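# Flip the bar-code-down carton and restack it

## Task

A carton sitting at the top of a stack has its bar code facing down. Flip it so the bar code faces up, then set it back on top of a stack, oriented the same way as the cartons beneath it and aligned with them. Open the gripper so the carton rests on its own, since a carton that stays put only because the robot holds it does not count, and finally pull the arms away.

## Robot and tools

Robot: two 6-joint arms with parallel grippers, named left_arm and right_arm. In the shared scene frame the origin sits on the table surface midway between the arms, +z is up, +x points out across the table, and left_arm is on the +y side (its base is near (-0.045, +0.314, 0) m, right_arm's near (-0.043, -0.297, 0) m). The names say nothing about which side of an image an arm appears on.

Joint order, used in every row and every per-joint list: shoulder, elbow, waist, wrist pitch, wrist yaw, wrist roll. Stated ranges in rad: shoulder 0 to 3.142, elbow 0 to 3.142, waist -2.618 to 3.054, wrist pitch -1.571 to 1.571, wrist yaw -1.571 to 1.571, wrist roll -2.094 to 2.094. True ends may differ by up to 0.036 rad.

A row is one flat list of 14 numbers, each in [-1, 1], covering both arms even if one stays still: left_arm's six joint values then its opening, then right_arm's six joint values then its opening. Joint values are offsets, not poses, scaled so 1.0 equals 1.202 rad for the waist, 1.258 shoulder, 1.238 elbow, 2.073 wrist pitch, 2.022 wrist yaw and wrist roll. The opening is an absolute command: +1 fully open, -1 closed. Optionally 12 more numbers in 0 to 1 can follow: a gain multiplier per joint, left_arm's six then right_arm's six in the joint order above; each persists until replaced.

execute_actions(actions): a list of up to 15 actions; each action is a table of up to 15 rows, one row per 1/30 s step, and if shorter its last row is repeated to fill 15 steps. Offsets in every row of an action are measured from the joint angles at that action's start, not from the previous row; for the first action of a call that means the angles last reported. An action that would push any joint more than 0.036 rad beyond its range is rejected for both arms; if the first action fails this or any action is malformed, the whole call is rejected. An empty list just returns the current state and images.

move(target, speed, blocking): target is a single row as above, offsets counted from the Joint positions in the latest result that shows them. All joints follow paths that finish together, so the gripper traces a curve. speed (0.01 to 2 rad/s, default 0.5) caps the joint with the longest way to go; paths last 0.5 to 10 s. Nothing slows for obstacles or the other arm; faster moves and targets set deeper past a contact hit and press harder. blocking=false returns after 0.5 s while motion continues; then only wait or stop are accepted until a result shows it ended. The result adds a move: line giving the ending (done, off_target, moving, held, fault), limits=held or limits=none, and each arm's joint farthest from target.

wait(seconds): 0 to 10 s, arms keep their last command; returns early if a running move ends. stop(): brakes a running move, needing some room; fingers continue. zoom_image(camera, region): camera is cam_high, cam_low, cam_left_wrist or cam_right_wrist (all 504x504); region is [x0, y0, x1, y1] pixels from the top-left, at most 504 by 504. read_manual(section) only returns licence text. finished_scene(scene) ends the scene given by number, after the robot holds the last command; it cannot be undone.

Results: a state line per arm gives the gripper point (between the finger pads, about 1 cm behind the tips) in metres and its orientation as quat wxyz; fingers point along the gripper's +z and open along its y. Printed positions can be off, more at long reach. Joint positions and Joint velocities list each arm's joints (rad, rad/s) plus the pad gap (m; 0.094 when fully open). Joint targets shows where joints are currently driven. grip_measured is the measured opening on the command scale, with a per-gripper error near 1 mm. Step readings list joint angles at some steps; HELD marks steps where an arm was held back. Other lines: joint sent to its limit, joint command not followed (clearance check altered targets), MOTOR HOT (from 75 °C), FAULT and OVER-TEMPERATURE FAULT (90 °C stops that arm 10 s; 100 °C makes it go limp and fall).

Motion limits: each joint target stays within a fixed lead of the measured angle (0.202 rad waist, 0.258 shoulder, 0.238 elbow, 0.573 wrist pitch, 0.522 wrist yaw and roll), and targets that would move a gripper more than 70 mm from where it is get scaled back, so big changes need several actions. Arms may sag under zero offsets; correct by sending offsets back to the wanted angles. The robot keeps holding the last command while you compose replies.

Gripping: command an opening about 0.03 below grip_measured for a firm hold, less for a lighter one. In this task each pad is limited to roughly 13 to 25 N, so cartons can slip; grip gently but securely. Expect occasional tugs on held items or pushes on loose ones.

Avoid: collisions or pressing between the arms, knocking anything off the table, drops, slams and hard pushes. Before ending, release the carton so it sits stably on the stack by itself and move the grippers clear.

Each tool is called after "Emit:" as a command line: name --argument value for each argument, lists and objects as JSON in quotes; but a table of rows of numbers goes row by row, as --pt "numbers of a row", without its own name.

## Session

Emit:
execute_actions --actions '[]'

Scene clock: 0.00 s.
left_arm: end_effector_position=(+0.0348, +0.5439, +0.3786) grip_measured=+1.000 end_effector_quat_wxyz=(-0.383, +0.883, -0.270, -0.025) | right_arm: end_effector_position=(+0.1643, -0.4608, +0.2265) grip_measured=+1.000 end_effector_quat_wxyz=(+0.264, +0.065, +0.960, +0.072)
Joint names: [shoulder, elbow, waist, wrist pitch, wrist yaw, wrist roll]
Joint positions: left_arm=[ 1.142  1.79   0.952 -1.444 -0.157 -1.366  0.094] | right_arm=[ 1.336  1.383 -0.898 -1.4   -0.513 -0.815  0.094]
Joint velocities: left_arm=[-0.007 -0.012 -0.012 -0.037 -0.066 -0.051  0.   ] | right_arm=[ 0.007 -0.007 -0.002  0.007 -0.037 -0.037  0.   ]
Joint targets: left_arm=[1.137 1.799 0.952 -1.443 -0.162 -1.363] | right_arm=[1.328 1.393 -0.898 -1.399 -0.528 -0.815]
Joint stiffness scale: left_arm=[1. 1. 1. 1. 1. 1.] | right_arm=[1. 1. 1. 1. 1. 1.]

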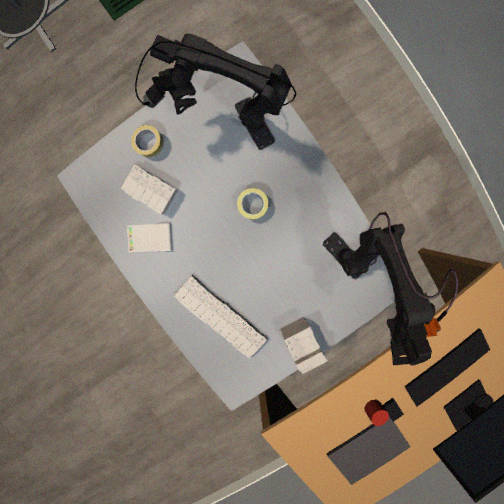

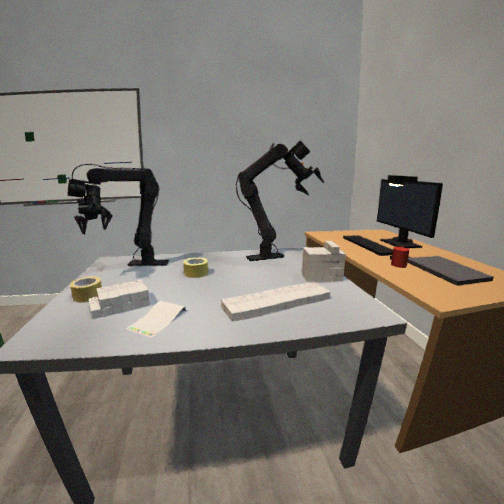

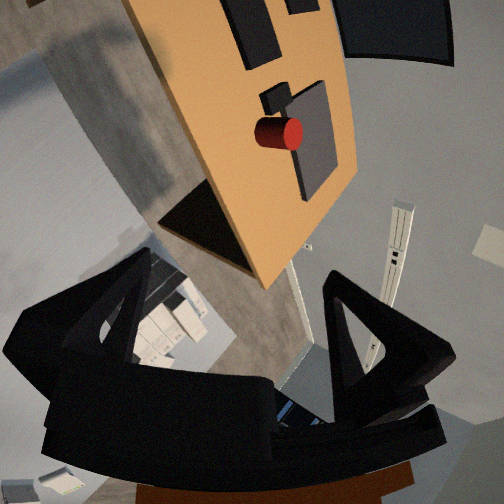

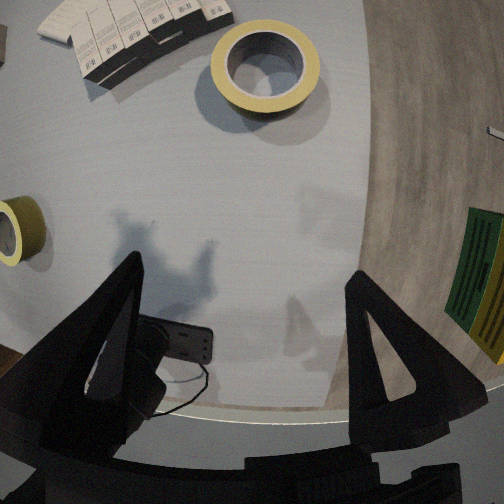

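Emit:
zoom_image --camera "cam_high" --region '[240, 290, 360, 410]'

Emit:
zoom_image --camera "cam_low" --region '[270, 220, 370, 320]'

Emit:
zoom_image --camera "cam_high" --region '[90, 130, 230, 270]'

Emit:
zoom_image --camera "cam_low" --region '[60, 250, 200, 350]'

Emit:
zoom_image --camera "cam_high" --region '[160, 260, 280, 380]'

Region (240, 290, 360, 410) of cam_high's 504x504 image, scaled by 4.200, with more detail than that image has.

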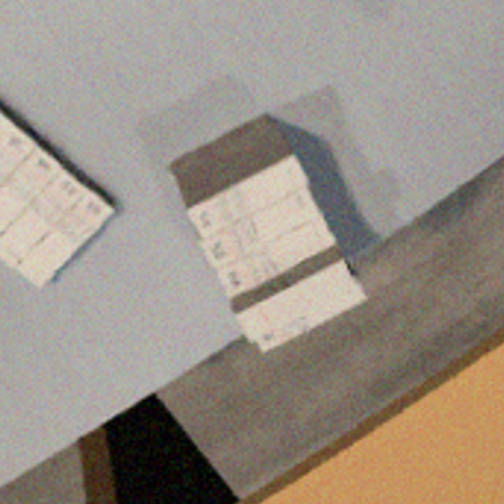

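Region (270, 220, 370, 320) of cam_low's 504x504 image, scaled by 5.040, with more detail than that image has.

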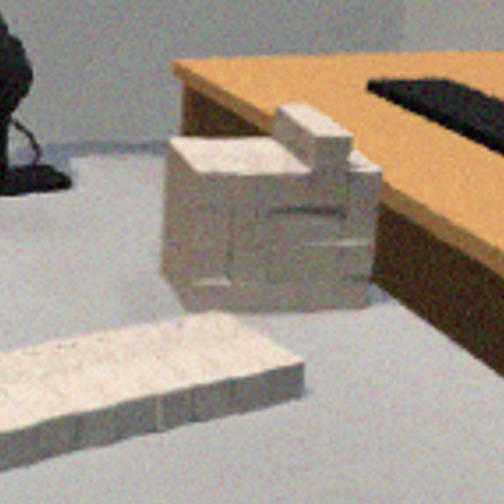

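Region (90, 130, 230, 270) of cam_high's 504x504 image, scaled by 3.600, with more detail than that image has.

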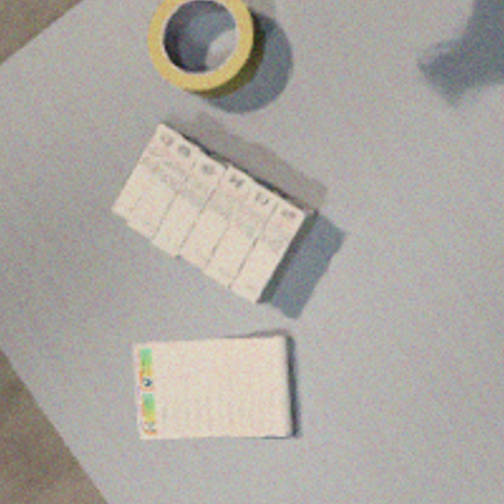

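Region (60, 250, 200, 350) of cam_low's 504x504 image, scaled by 3.600, with more detail than that image has; it fills the top 360 rows of this view, and the rest is white.

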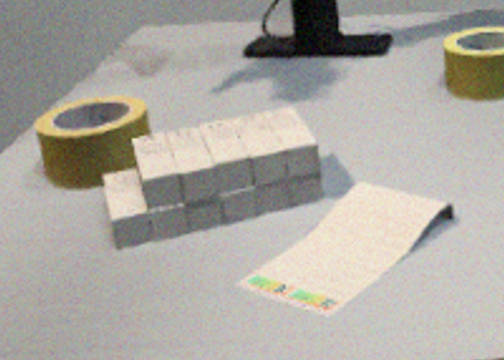

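Region (160, 260, 280, 380) of cam_high's 504x504 image, scaled by 4.200, with more detail than that image has.

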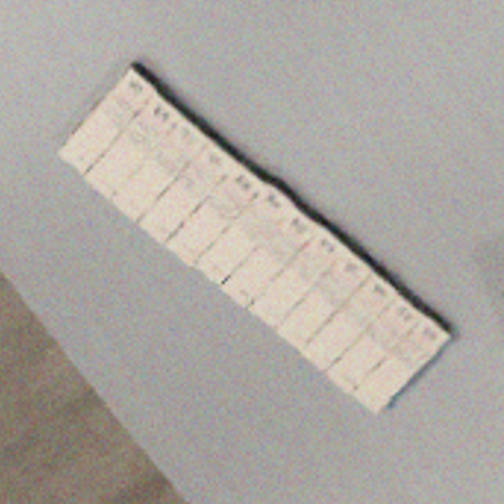

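Emit:
move --target '[0.155,-0.318,-0.488,0.282,0.078,0.676,1, -0.006,0.008,0,0,-0.007,0,1]' --speed 0.9

Scene clock: 62.97 s.
left_arm: end_effector_position=(+0.2706, +0.5062, +0.2732) grip_measured=+1.000 end_effector_quat_wxyz=(+0.358, -0.254, +0.893, +0.101) | right_arm: end_effector_position=(+0.1637, -0.4613, +0.2261) grip_measured=+1.000 end_effector_quat_wxyz=(+0.262, +0.066, +0.960, +0.070)
Joint names: [shoulder, elbow, waist, wrist pitch, wrist yaw, wrist roll]
Joint positions: left_arm=[ 1.333  1.406  0.375 -0.881 -0.008 -0.011  0.094] | right_arm=[ 1.336  1.383 -0.898 -1.4   -0.508 -0.815  0.094]
Joint velocities: left_arm=[-0.012 -0.017 -0.017 -0.022  0.022  0.022  0.   ] | right_arm=[-0.012 -0.002  0.007 -0.022 -0.022 -0.037  0.   ]
Joint targets: left_arm=[1.337 1.397 0.366 -0.859 0.000 0.001] | right_arm=[1.329 1.393 -0.898 -1.400 -0.527 -0.815]
Joint stiffness scale: left_arm=[1. 1. 1. 1. 1. 1.] | right_arm=[1. 1. 1. 1. 1. 1.]
move: off_target (left_arm); limits=none; left_arm: farthest joint: the wrist pitch, 0.022 radians from its target (0.584 radians at the start); right_arm: farthest joint: the wrist yaw, 0.019 radians from its target (0.014 radians at the start)

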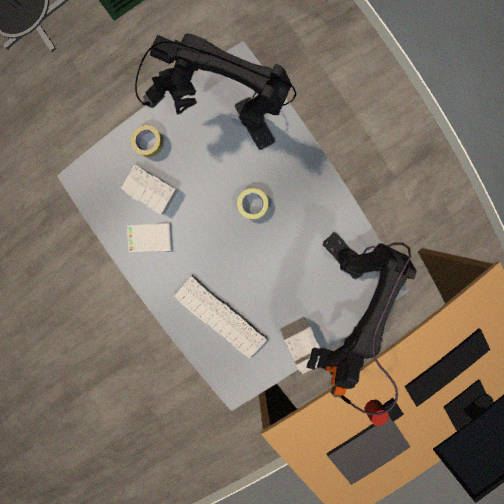

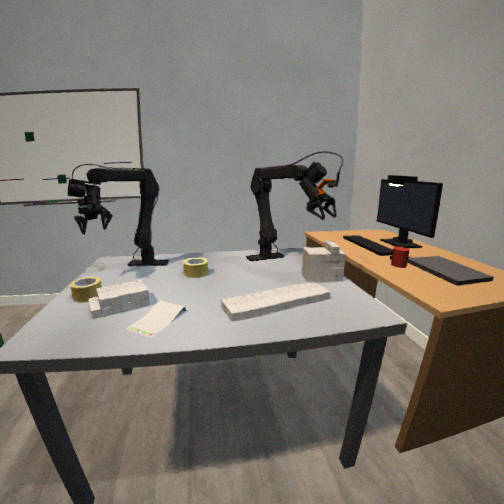

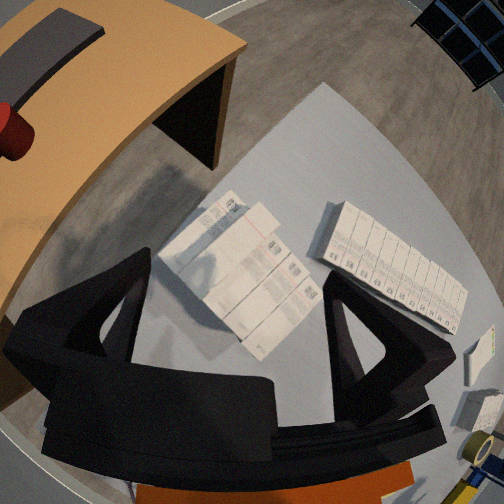

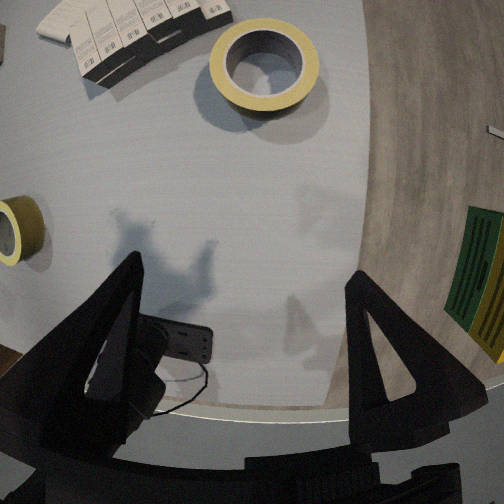

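Emit:
zoom_image --camera "cam_left_wrist" --region '[140, 170, 340, 370]'

Emit:
zoom_image --camera "cam_high" --region '[260, 210, 420, 410]'

Region (140, 170, 340, 370) of cam_left_wrist's 504x504 image, scaled by 2.520, with more detail than that image has.

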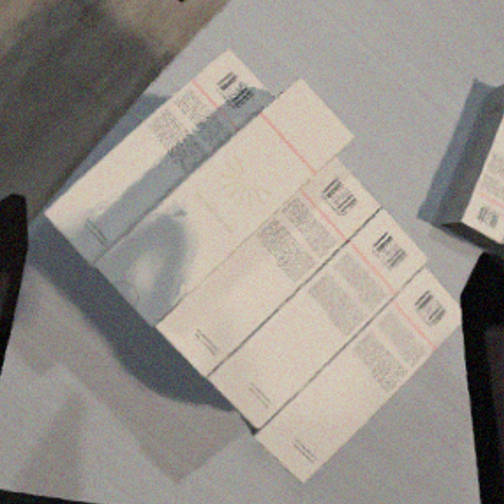

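Region (260, 210, 420, 410) of cam_high's 504x504 image, scaled by 2.520, with more detail than that image has; it fills the left 403 columns of this view, and the rest is white.

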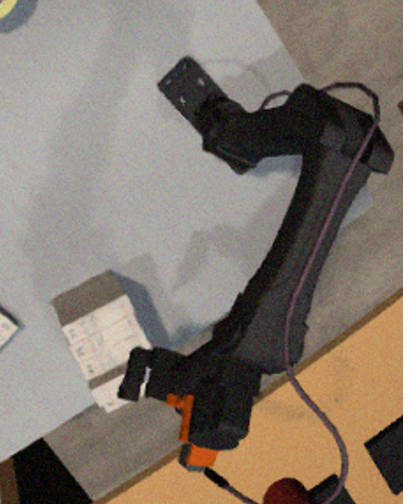

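Emit:
zoom_image --camera "cam_high" --region '[210, 70, 310, 170]'

Emit:
zoom_image --camera "cam_high" --region '[300, 210, 400, 310]'

Region (210, 70, 310, 170) of cam_high's 504x504 image, scaled by 5.040, with more detail than that image has.

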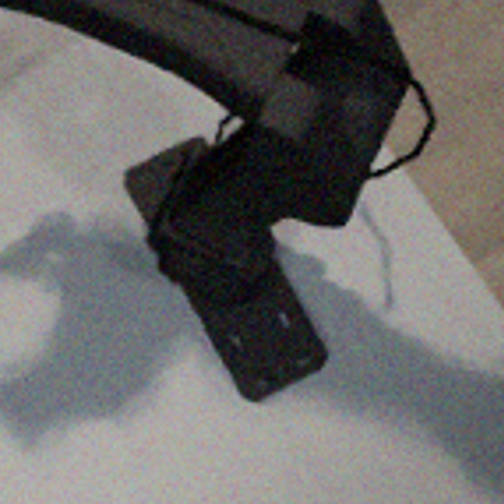

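Region (300, 210, 400, 310) of cam_high's 504x504 image, scaled by 5.040, with more detail than that image has.

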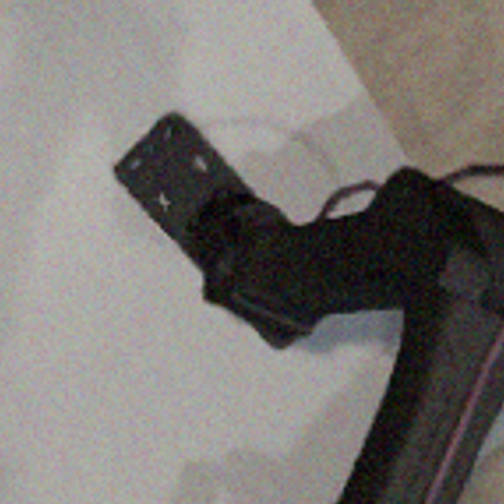

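Emit:
move --target '[0.256,-0.035,0.532,-0.110,0.781,-0.856,1, -0.006,0.008,0,0,-0.007,0,1]' --speed 1.0

Scene clock: 185.37 s.
left_arm: end_effector_position=(+0.2380, +0.5293, +0.3005) grip_measured=+1.000 end_effector_quat_wxyz=(+0.120, +0.698, -0.157, +0.689) | right_arm: end_effector_position=(+0.1631, -0.4618, +0.2256) grip_measured=+1.000 end_effector_quat_wxyz=(+0.260, +0.066, +0.961, +0.069)
Joint names: [shoulder, elbow, waist, wrist pitch, wrist yaw, wrist roll]
Joint positions: left_arm=[ 1.65   1.376  1.006 -1.088  1.548 -1.73   0.094] | right_arm=[ 1.336  1.383 -0.898 -1.4   -0.503 -0.815  0.094]
Joint velocities: left_arm=[-0.002  0.002 -0.007 -0.066 -0.081 -0.007  0.   ] | right_arm=[-0.017 -0.002  0.007 -0.037 -0.007 -0.125  0.   ]
Joint targets: left_arm=[1.655 1.363 1.014 -1.109 1.571 -1.742] | right_arm=[1.329 1.393 -0.898 -1.400 -0.522 -0.815]
Joint stiffness scale: left_arm=[1. 1. 1. 1. 1. 1.] | right_arm=[1. 1. 1. 1. 1. 1.]
move: off_target (left_arm); limits=none; left_arm: farthest joint: the wrist yaw, 0.024 radians from its target (1.579 radians at the start); right_arm: farthest joint: the wrist yaw, 0.019 radians from its target (0.014 radians at the start)

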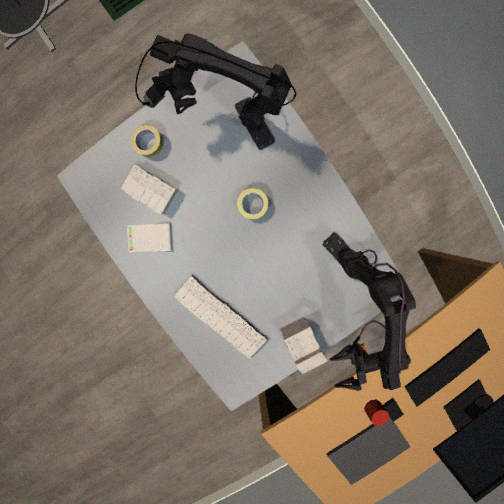

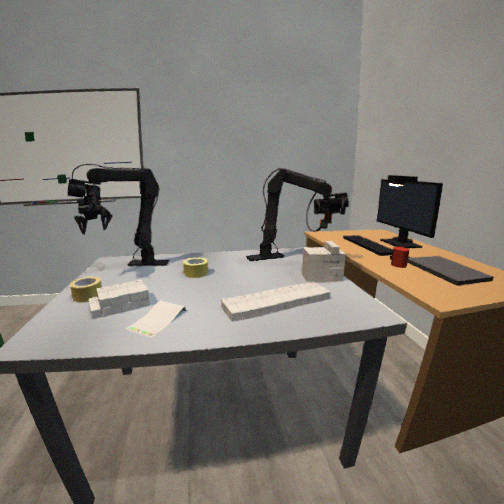

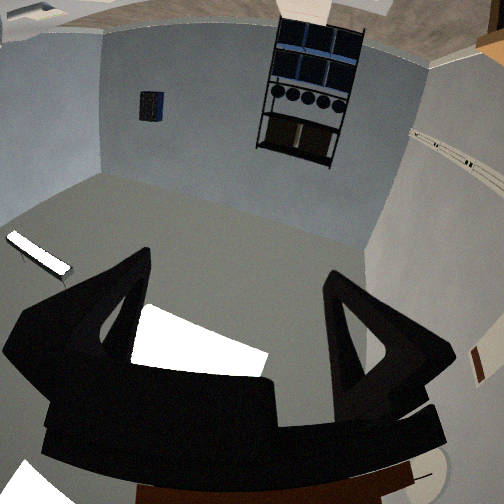

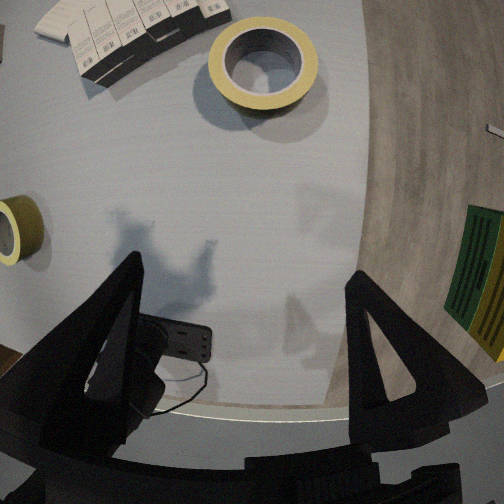

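Emit:
zoom_image --camera "cam_high" --region '[270, 300, 390, 420]'

Emit:
zoom_image --camera "cam_low" --region '[270, 170, 390, 290]'

Region (270, 300, 390, 420) of cam_high's 504x504 image, scaled by 4.200, with more detail than that image has.

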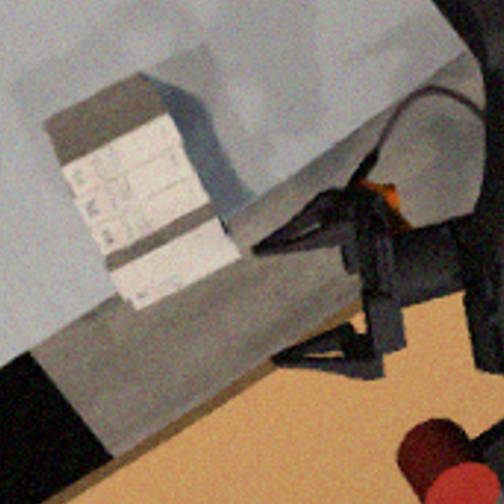

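Region (270, 170, 390, 290) of cam_low's 504x504 image, scaled by 4.200, with more detail than that image has.

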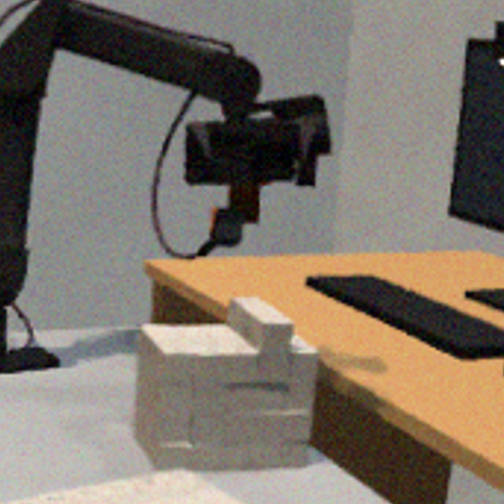

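Emit:
move --target '[0.100,-0.245,-0.025,0.190,0.021,-0.012,0.5, -0.006,0.008,0,0,-0.007,0,1]' --speed 0.4

Emit:
zoom_image --camera "cam_high" --region '[270, 300, 390, 420]'

Emit:
zoom_image --camera "cam_low" --region '[270, 170, 390, 290]'

Scene clock: 217.03 s.
left_arm: end_effector_position=(+0.2438, +0.5284, +0.1949) grip_measured=+0.502 end_effector_quat_wxyz=(+0.143, +0.699, -0.147, +0.685) | right_arm: end_effector_position=(+0.1626, -0.4622, +0.2253) grip_measured=+1.000 end_effector_quat_wxyz=(+0.258, +0.066, +0.961, +0.067)
Joint names: [shoulder, elbow, waist, wrist pitch, wrist yaw, wrist roll]
Joint positions: left_arm=[ 1.773  1.084  0.988 -0.708  1.55  -1.743  0.071] | right_arm=[ 1.336  1.383 -0.898 -1.4   -0.499 -0.815  0.094]
Joint velocities: left_arm=[ 0.002  0.007  0.002  0.051 -0.051 -0.007 -0.001] | right_arm=[-0.012 -0.002 -0.002  0.081 -0.007 -0.037  0.   ]
Joint targets: left_arm=[1.776 1.073 0.976 -0.694 1.573 -1.754] | right_arm=[1.329 1.393 -0.898 -1.400 -0.517 -0.815]
Joint stiffness scale: left_arm=[1. 1. 1. 1. 1. 1.] | right_arm=[1. 1. 1. 1. 1. 1.]
joint sent to its limit (left arm) — the command would take the wrist yaw past its upper limit, so that joint was sent only as far as its limit.
move: off_target (left_arm); limits=none; left_arm: farthest joint: the wrist yaw, 0.041 radians from its target (0.042 radians at the start); right_arm: farthest joint: the wrist yaw, 0.018 radians from its target (0.014 radians at the start)

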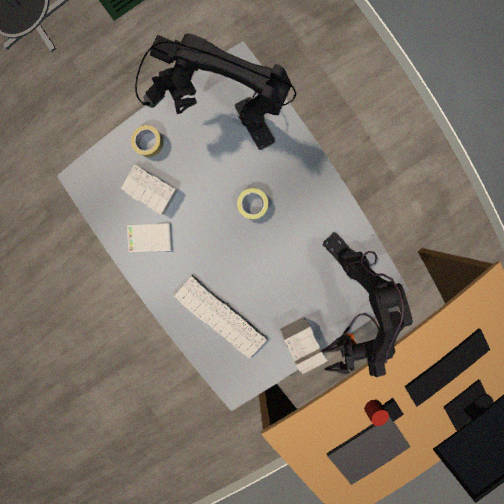

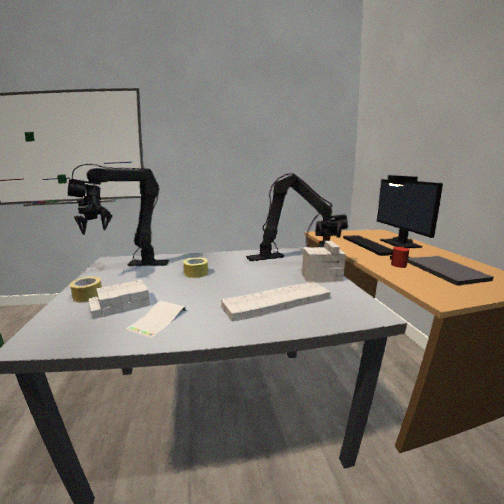

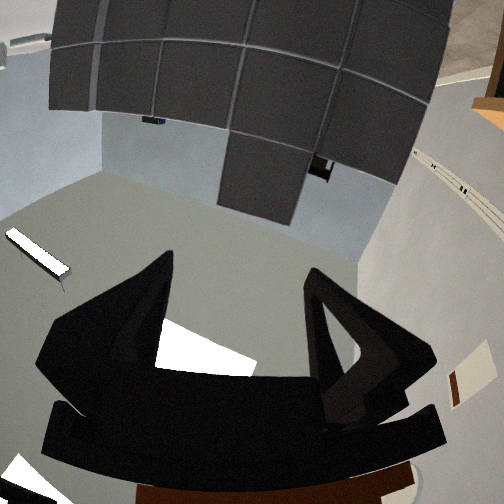

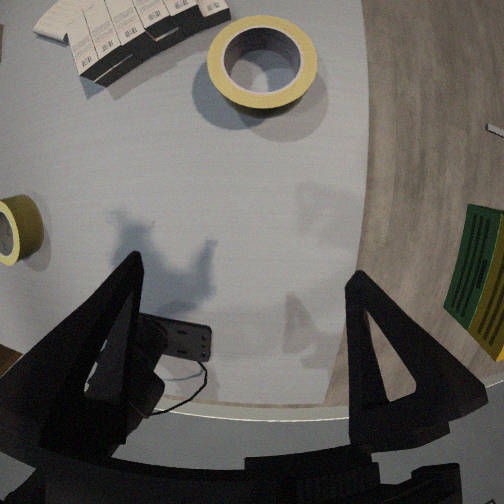

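Region (270, 300, 390, 420) of cam_high's 504x504 image, scaled by 4.200, with more detail than that image has.

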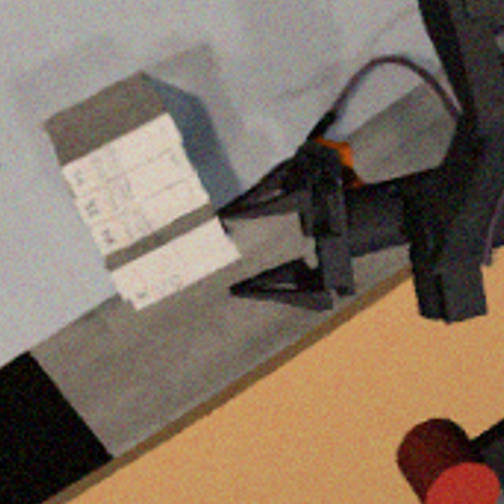

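Region (270, 170, 390, 290) of cam_low's 504x504 image, scaled by 4.200, with more detail than that image has.

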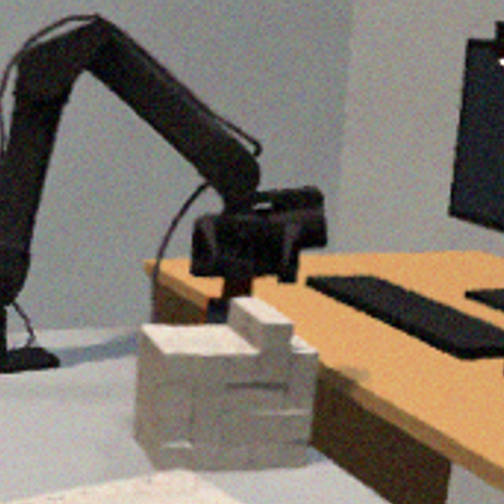

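Emit:
move --target '[0.0914,0.017,-0.033,0.0545,0.01,-0.005,0.5, -0.006,0.008,0,0,-0.007,0,1]' --speed 0.15

Emit:
zoom_image --camera "cam_high" --region '[270, 300, 390, 420]'

Emit:
zoom_image --camera "cam_low" --region '[290, 200, 370, 280]'

Scene clock: 240.17 s.
left_arm: end_effector_position=(+0.2557, +0.5327, +0.1629) grip_measured=+0.502 end_effector_quat_wxyz=(+0.156, +0.698, -0.153, +0.681) | right_arm: end_effector_position=(+0.1622, -0.4625, +0.2250) grip_measured=+1.000 end_effector_quat_wxyz=(+0.257, +0.067, +0.962, +0.067)
Joint names: [shoulder, elbow, waist, wrist pitch, wrist yaw, wrist roll]
Joint positions: left_arm=[ 1.883  1.084  0.96  -0.609  1.548 -1.743  0.071] | right_arm=[ 1.336  1.383 -0.898 -1.4   -0.496 -0.815  0.094]
Joint velocities: left_arm=[-0.012 -0.017 -0.022  0.022  0.007  0.007 -0.001] | right_arm=[ 0.007 -0.017  0.002 -0.037 -0.022 -0.037  0.   ]
Joint targets: left_arm=[1.888 1.105 0.949 -0.595 1.570 -1.753] | right_arm=[1.329 1.393 -0.898 -1.400 -0.513 -0.815]
Joint stiffness scale: left_arm=[1. 1. 1. 1. 1. 1.] | right_arm=[1. 1. 1. 1. 1. 1.]
move: off_target (left_arm); limits=none; left_arm: farthest joint: the wrist yaw, 0.022 radians from its target (0.020 radians at the start); right_arm: farthest joint: the wrist yaw, 0.017 radians from its target (0.014 radians at the start)

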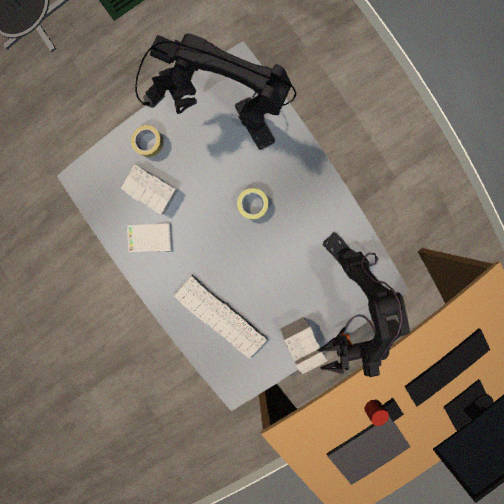

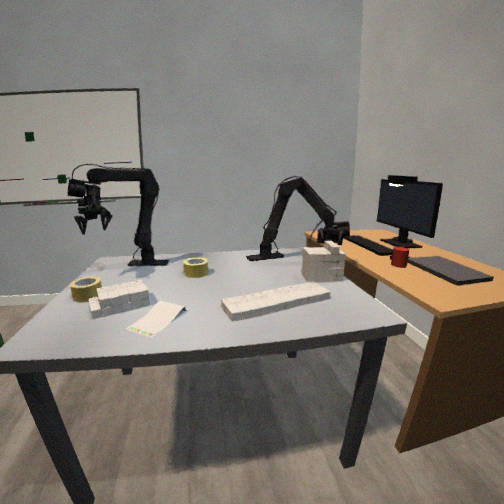

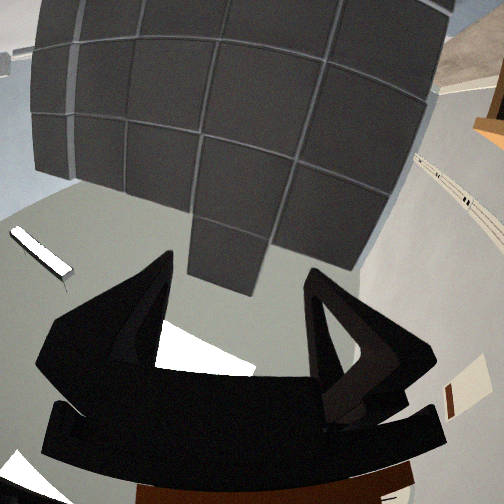

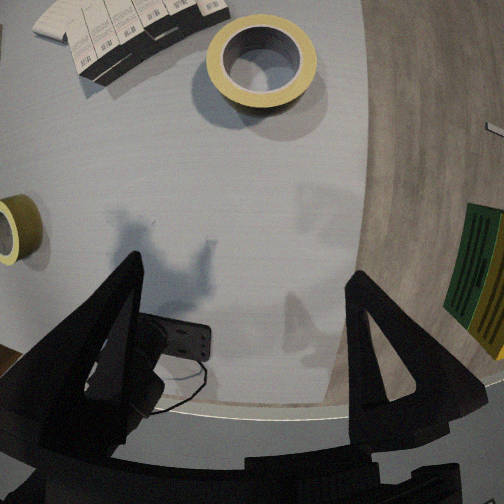

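Region (270, 300, 390, 420) of cam_high's 504x504 image, scaled by 4.200, with more detail than that image has.

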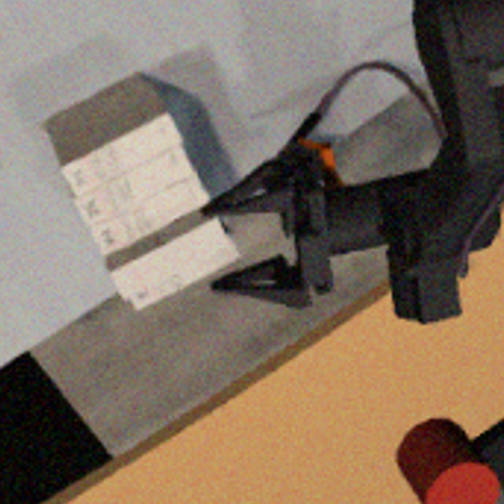

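Region (290, 200, 370, 280) of cam_low's 504x504 image, scaled by 6.300, with more detail than that image has.

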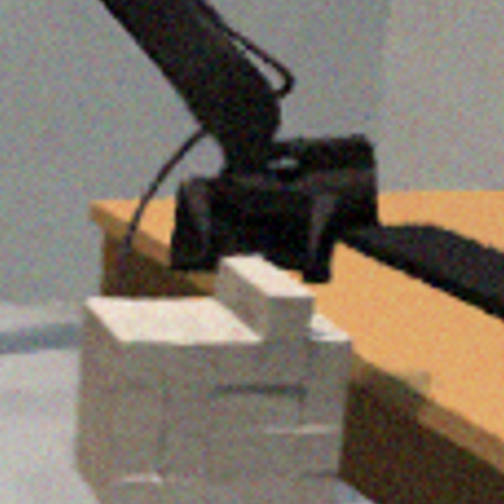

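Emit:
move --target '[0.0107,-0.040,-0.005,0.034,0.01,-0.005,0.2, -0.006,0.008,0,0,-0.007,0,1]' --speed 0.08

Emit:
zoom_image --camera "cam_left_wrist" --region '[120, 180, 380, 400]'

Emit:
zoom_image --camera "cam_low" --region '[290, 200, 370, 280]'

Scene clock: 265.20 s.
left_arm: end_effector_position=(+0.2546, +0.5303, +0.1559) grip_measured=+0.202 end_effector_quat_wxyz=(+0.148, +0.697, -0.161, +0.683) | right_arm: end_effector_position=(+0.1618, -0.4628, +0.2247) grip_measured=+1.000 end_effector_quat_wxyz=(+0.256, +0.067, +0.962, +0.065)
Joint names: [shoulder, elbow, waist, wrist pitch, wrist yaw, wrist roll]
Joint positions: left_arm=[ 1.883  1.051  0.96  -0.553  1.546 -1.743  0.056] | right_arm=[ 1.336  1.383 -0.898 -1.4   -0.493 -0.815  0.094]
Joint velocities: left_arm=[-0.012  0.002  0.007  0.022 -0.066 -0.007  0.   ] | right_arm=[-0.002  0.007  0.002  0.022  0.022 -0.066  0.   ]
Joint targets: left_arm=[1.896 1.035 0.954 -0.539 1.568 -1.753] | right_arm=[1.329 1.393 -0.898 -1.400 -0.510 -0.815]
Joint stiffness scale: left_arm=[1. 1. 1. 1. 1. 1.] | right_arm=[1. 1. 1. 1. 1. 1.]
move: off_target (left_arm); limits=none; left_arm: farthest joint: the wrist yaw, 0.023 radians from its target (0.020 radians at the start); right_arm: farthest joint: the wrist yaw, 0.017 radians from its target (0.014 radians at the start)

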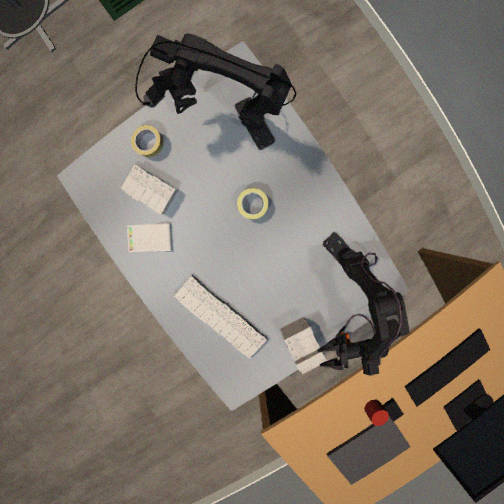

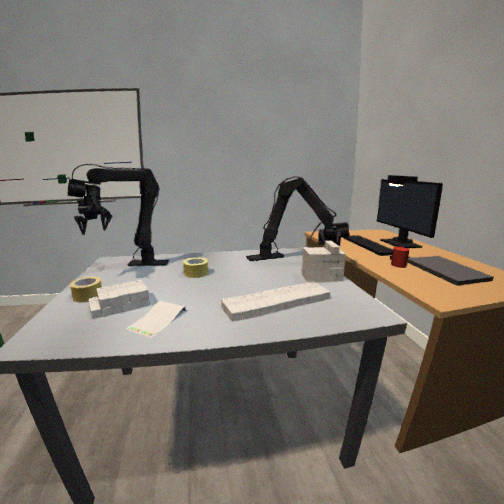

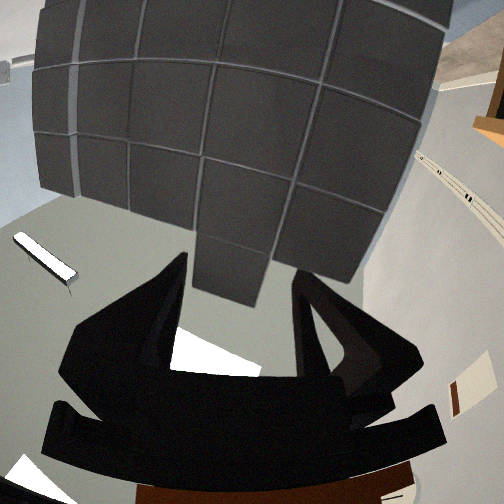

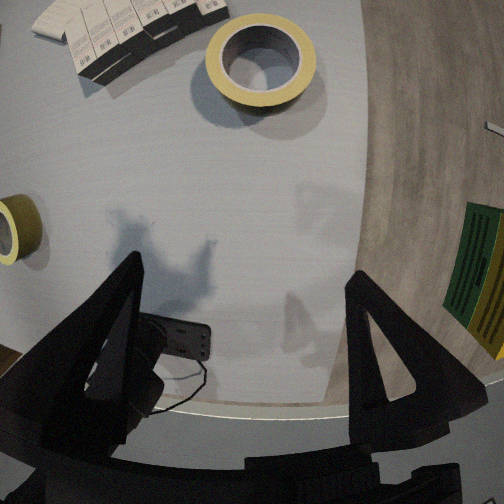

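Region (120, 180, 380, 400) of cam_left_wrist's 504x504 image, scaled by 1.938, with more detail than that image has; it fills the top 426 rows of this view, and the rest is white.

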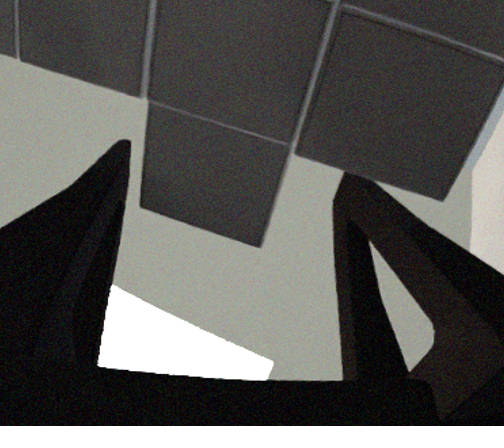

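Region (290, 200, 370, 280) of cam_low's 504x504 image, scaled by 6.300, with more detail than that image has.

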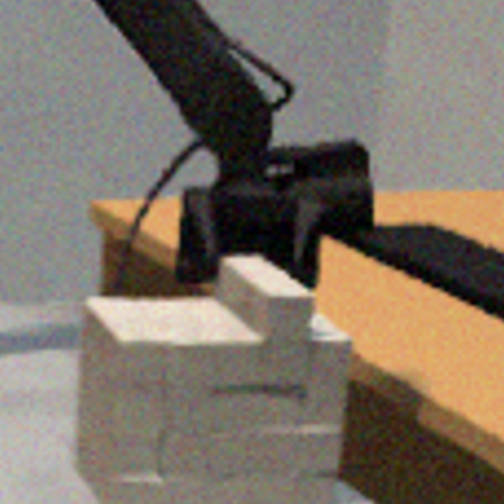

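Emit:
move --target '[0.022,-0.034,-0.005,0.0236,0.01,-0.005,0.2, -0.006,0.008,0,0,-0.007,0,1]' --speed 0.08

Emit:
zoom_image --camera "cam_left_wrist" --region '[120, 180, 380, 400]'

Emit:
zoom_image --camera "cam_high" --region '[285, 315, 365, 395]'

Scene clock: 279.47 s.
left_arm: end_effector_position=(+0.2538, +0.5286, +0.1479) grip_measured=+0.202 end_effector_quat_wxyz=(+0.150, +0.695, -0.160, +0.685) | right_arm: end_effector_position=(+0.1615, -0.4631, +0.2245) grip_measured=+1.000 end_effector_quat_wxyz=(+0.255, +0.067, +0.962, +0.065)
Joint names: [shoulder, elbow, waist, wrist pitch, wrist yaw, wrist roll]
Joint positions: left_arm=[ 1.9    1.03   0.96  -0.517  1.554 -1.743  0.056] | right_arm=[ 1.336  1.383 -0.898 -1.4   -0.49  -0.815  0.094]
Joint velocities: left_arm=[-0.002  0.002 -0.017  0.007 -0.022  0.022  0.001] | right_arm=[ 0.012 -0.002  0.002  0.037 -0.007 -0.051  0.   ]
Joint targets: left_arm=[1.911 1.009 0.954 -0.504 1.566 -1.753] | right_arm=[1.329 1.393 -0.898 -1.400 -0.507 -0.815]
Joint stiffness scale: left_arm=[1. 1. 1. 1. 1. 1.] | right_arm=[1. 1. 1. 1. 1. 1.]
move: off_target (left_arm); limits=none; left_arm: farthest joint: the elbow, 0.021 radians from its target (0.043 radians at the start); right_arm: farthest joint: the wrist yaw, 0.017 radians from its target (0.014 radians at the start)

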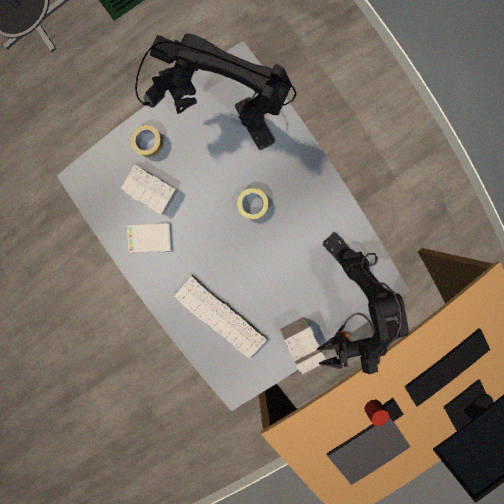

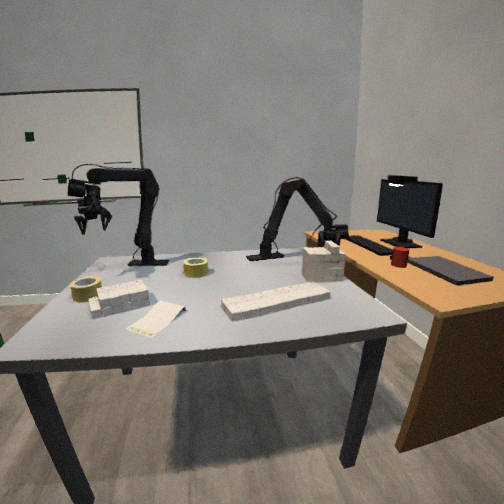

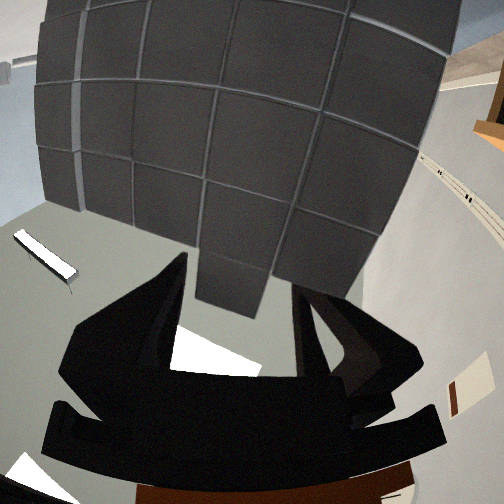

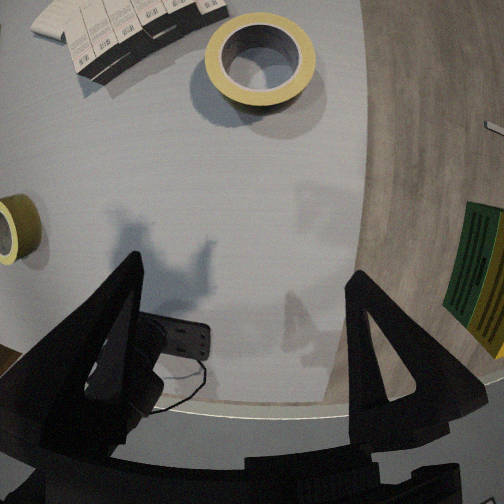

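Region (120, 180, 380, 400) of cam_left_wrist's 504x504 image, scaled by 1.938, with more detail than that image has; it fills the top 426 rows of this view, and the rest is white.

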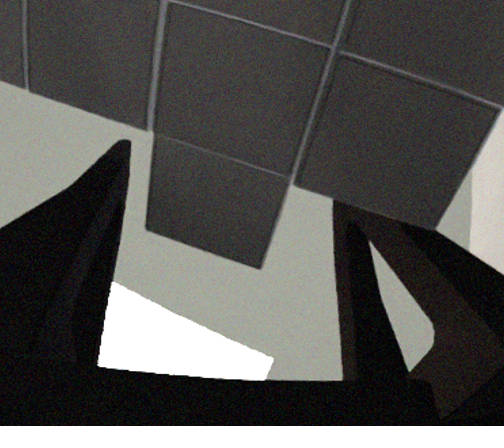

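Region (285, 315, 365, 395) of cam_high's 504x504 image, scaled by 6.300, with more detail than that image has.

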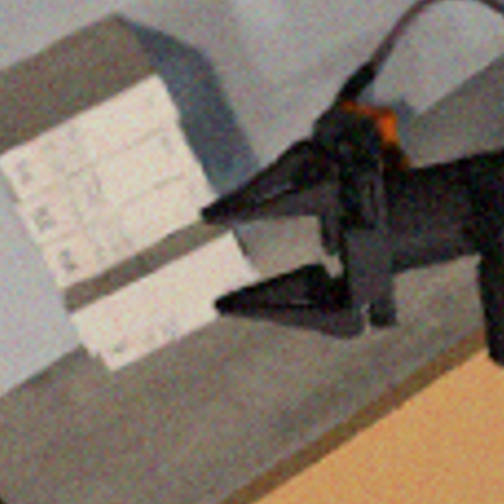

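Emit:
execute_actions --actions '[[[0,0.004,0,0,0.005,0,0.1,-0.006,0.008,0,0,-0.007,0,1],[0,0.008,0,0,0.005,0,0.1,-0.006,0.008,0,0,-0.007,0,1],[0,0.012,0,0,0.005,0,0.05,-0.006,0.008,0,0,-0.007,0,1],[0,0.016,0,0,0.005,0,0.0,-0.006,0.008,0,0,-0.007,0,1],[0,0.016,0,0,0.005,0,-0.03,-0.006,0.008,0,0,-0.007,0,1],[0,0.016,0,0,0.005,0,-0.06,-0.006,0.008,0,0,-0.007,0,1],[0,0.016,0,0,0.005,0,-0.09,-0.006,0.008,0,0,-0.007,0,1],[0,0.016,0,0,0.005,0,-0.12,-0.006,0.008,0,0,-0.007,0,1],[0,0.016,0,0,0.005,0,-0.15,-0.006,0.008,0,0,-0.007,0,1],[0,0.016,0,0,0.005,0,-0.18,-0.006,0.008,0,0,-0.007,0,1],[0,0.016,0,0,0.005,0,-0.21,-0.006,0.008,0,0,-0.007,0,1],[0,0.016,0,0,0.005,0,-0.24,-0.006,0.008,0,0,-0.007,0,1],[0,0.016,0,0,0.005,0,-0.27,-0.006,0.008,0,0,-0.007,0,1],[0,0.016,0,0,0.005,0,-0.30,-0.006,0.008,0,0,-0.007,0,1],[0,0.016,0,0,0.005,0,-0.33,-0.006,0.008,0,0,-0.007,0,1]],[[0,0.016,0,0,0.005,0,-0.40,-0.006,0.008,0,0,-0.007,0,1]]]'

Emit:
zoom_image --camera "cam_left_wrist" --region '[120, 180, 380, 400]'

Emit:
zoom_image --camera "cam_high" --region '[285, 315, 365, 395]'

Scene clock: 297.07 s.
left_arm: end_effector_position=(+0.2538, +0.5286, +0.1479) grip_measured=-0.285 end_effector_quat_wxyz=(+0.150, +0.695, -0.160, +0.685) | right_arm: end_effector_position=(+0.1615, -0.4631, +0.2245) grip_measured=+1.000 end_effector_quat_wxyz=(+0.255, +0.067, +0.962, +0.065)
Joint names: [shoulder, elbow, waist, wrist pitch, wrist yaw, wrist roll]
Joint positions: left_arm=[ 1.9    1.03   0.96  -0.517  1.554 -1.743  0.034] | right_arm=[ 1.336  1.383 -0.898 -1.4   -0.49  -0.815  0.094]
Joint velocities: left_arm=[ 0.012  0.002 -0.002  0.037 -0.066 -0.037  0.   ] | right_arm=[ 0.022 -0.012  0.007 -0.022 -0.066 -0.051  0.   ]
Joint targets: left_arm=[1.900 1.049 0.960 -0.517 1.564 -1.743] | right_arm=[1.329 1.393 -0.898 -1.400 -0.504 -0.815]
Joint stiffness scale: left_arm=[1. 1. 1. 1. 1. 1.] | right_arm=[1. 1. 1. 1. 1. 1.]
Step readings (joint positions; steps 1 to 15: 1st action; 16 to 30: 2nd action):
0: left_arm=[1.900 1.030 0.960 -0.517 1.554 -1.743] | right_arm=[1.336 1.383 -0.898 -1.400 -0.490 -0.815]
1: left_arm=[1.900 1.030 0.960 -0.517 1.554 -1.743] | right_arm=[1.336 1.383 -0.898 -1.400 -0.490 -0.815]
2: left_arm=[1.900 1.030 0.960 -0.517 1.554 -1.743] | right_arm=[1.336 1.383 -0.898 -1.400 -0.490 -0.815]
4: left_arm=[1.900 1.030 0.960 -0.517 1.554 -1.743] | right_arm=[1.336 1.383 -0.898 -1.400 -0.490 -0.815]
8: left_arm=[1.900 1.030 0.960 -0.517 1.554 -1.743] | right_arm=[1.336 1.383 -0.898 -1.400 -0.490 -0.815]
15: left_arm=[1.900 1.030 0.960 -0.517 1.554 -1.743] | right_arm=[1.336 1.383 -0.898 -1.400 -0.490 -0.815]
16: left_arm=[1.900 1.030 0.960 -0.517 1.554 -1.743] | right_arm=[1.336 1.383 -0.898 -1.400 -0.490 -0.815]
17: left_arm=[1.900 1.030 0.960 -0.517 1.554 -1.743] | right_arm=[1.336 1.383 -0.898 -1.400 -0.490 -0.815]
19: left_arm=[1.900 1.030 0.960 -0.517 1.554 -1.743] | right_arm=[1.336 1.383 -0.898 -1.400 -0.490 -0.815]
23: left_arm=[1.900 1.030 0.960 -0.517 1.554 -1.743] | right_arm=[1.336 1.383 -0.898 -1.400 -0.490 -0.815]
30: Joint positions above

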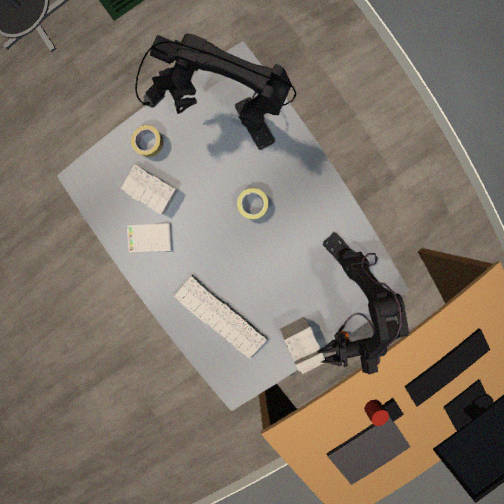

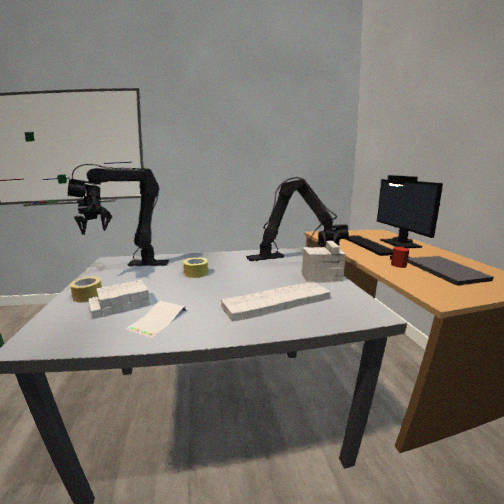

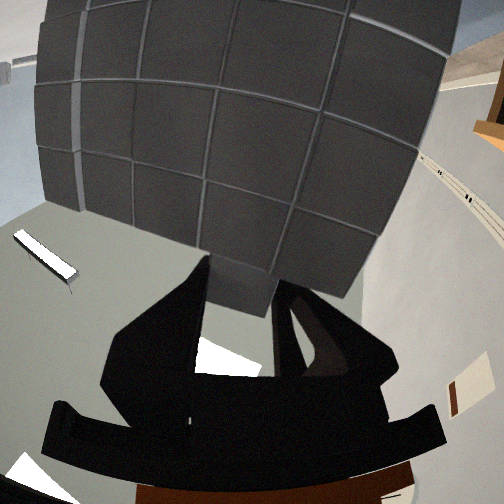

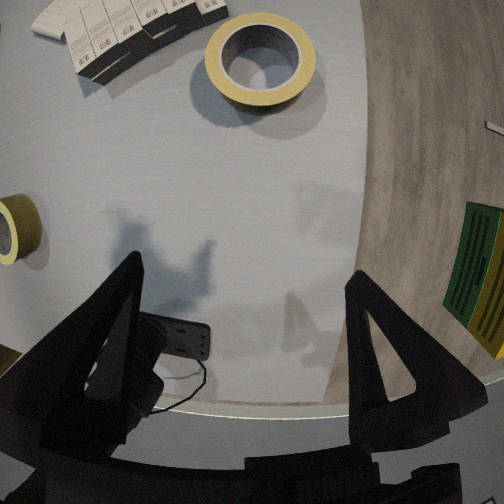

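Region (120, 180, 380, 400) of cam_left_wrist's 504x504 image, scaled by 1.938, with more detail than that image has; it fills the top 426 rows of this view, and the rest is white.

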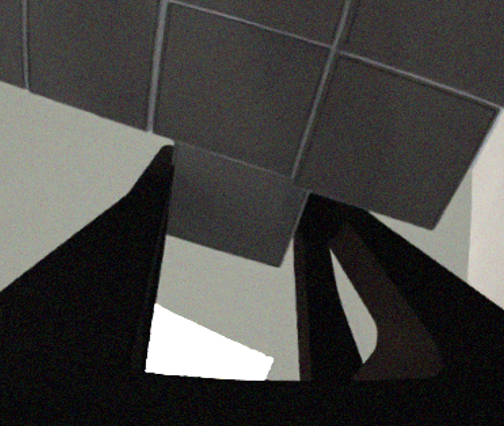

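Region (285, 315, 365, 395) of cam_high's 504x504 image, scaled by 6.300, with more detail than that image has.

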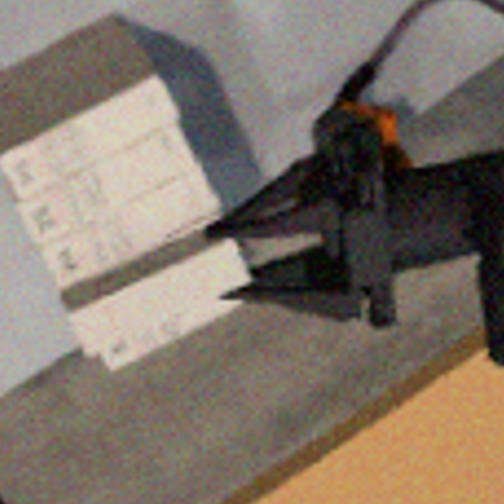

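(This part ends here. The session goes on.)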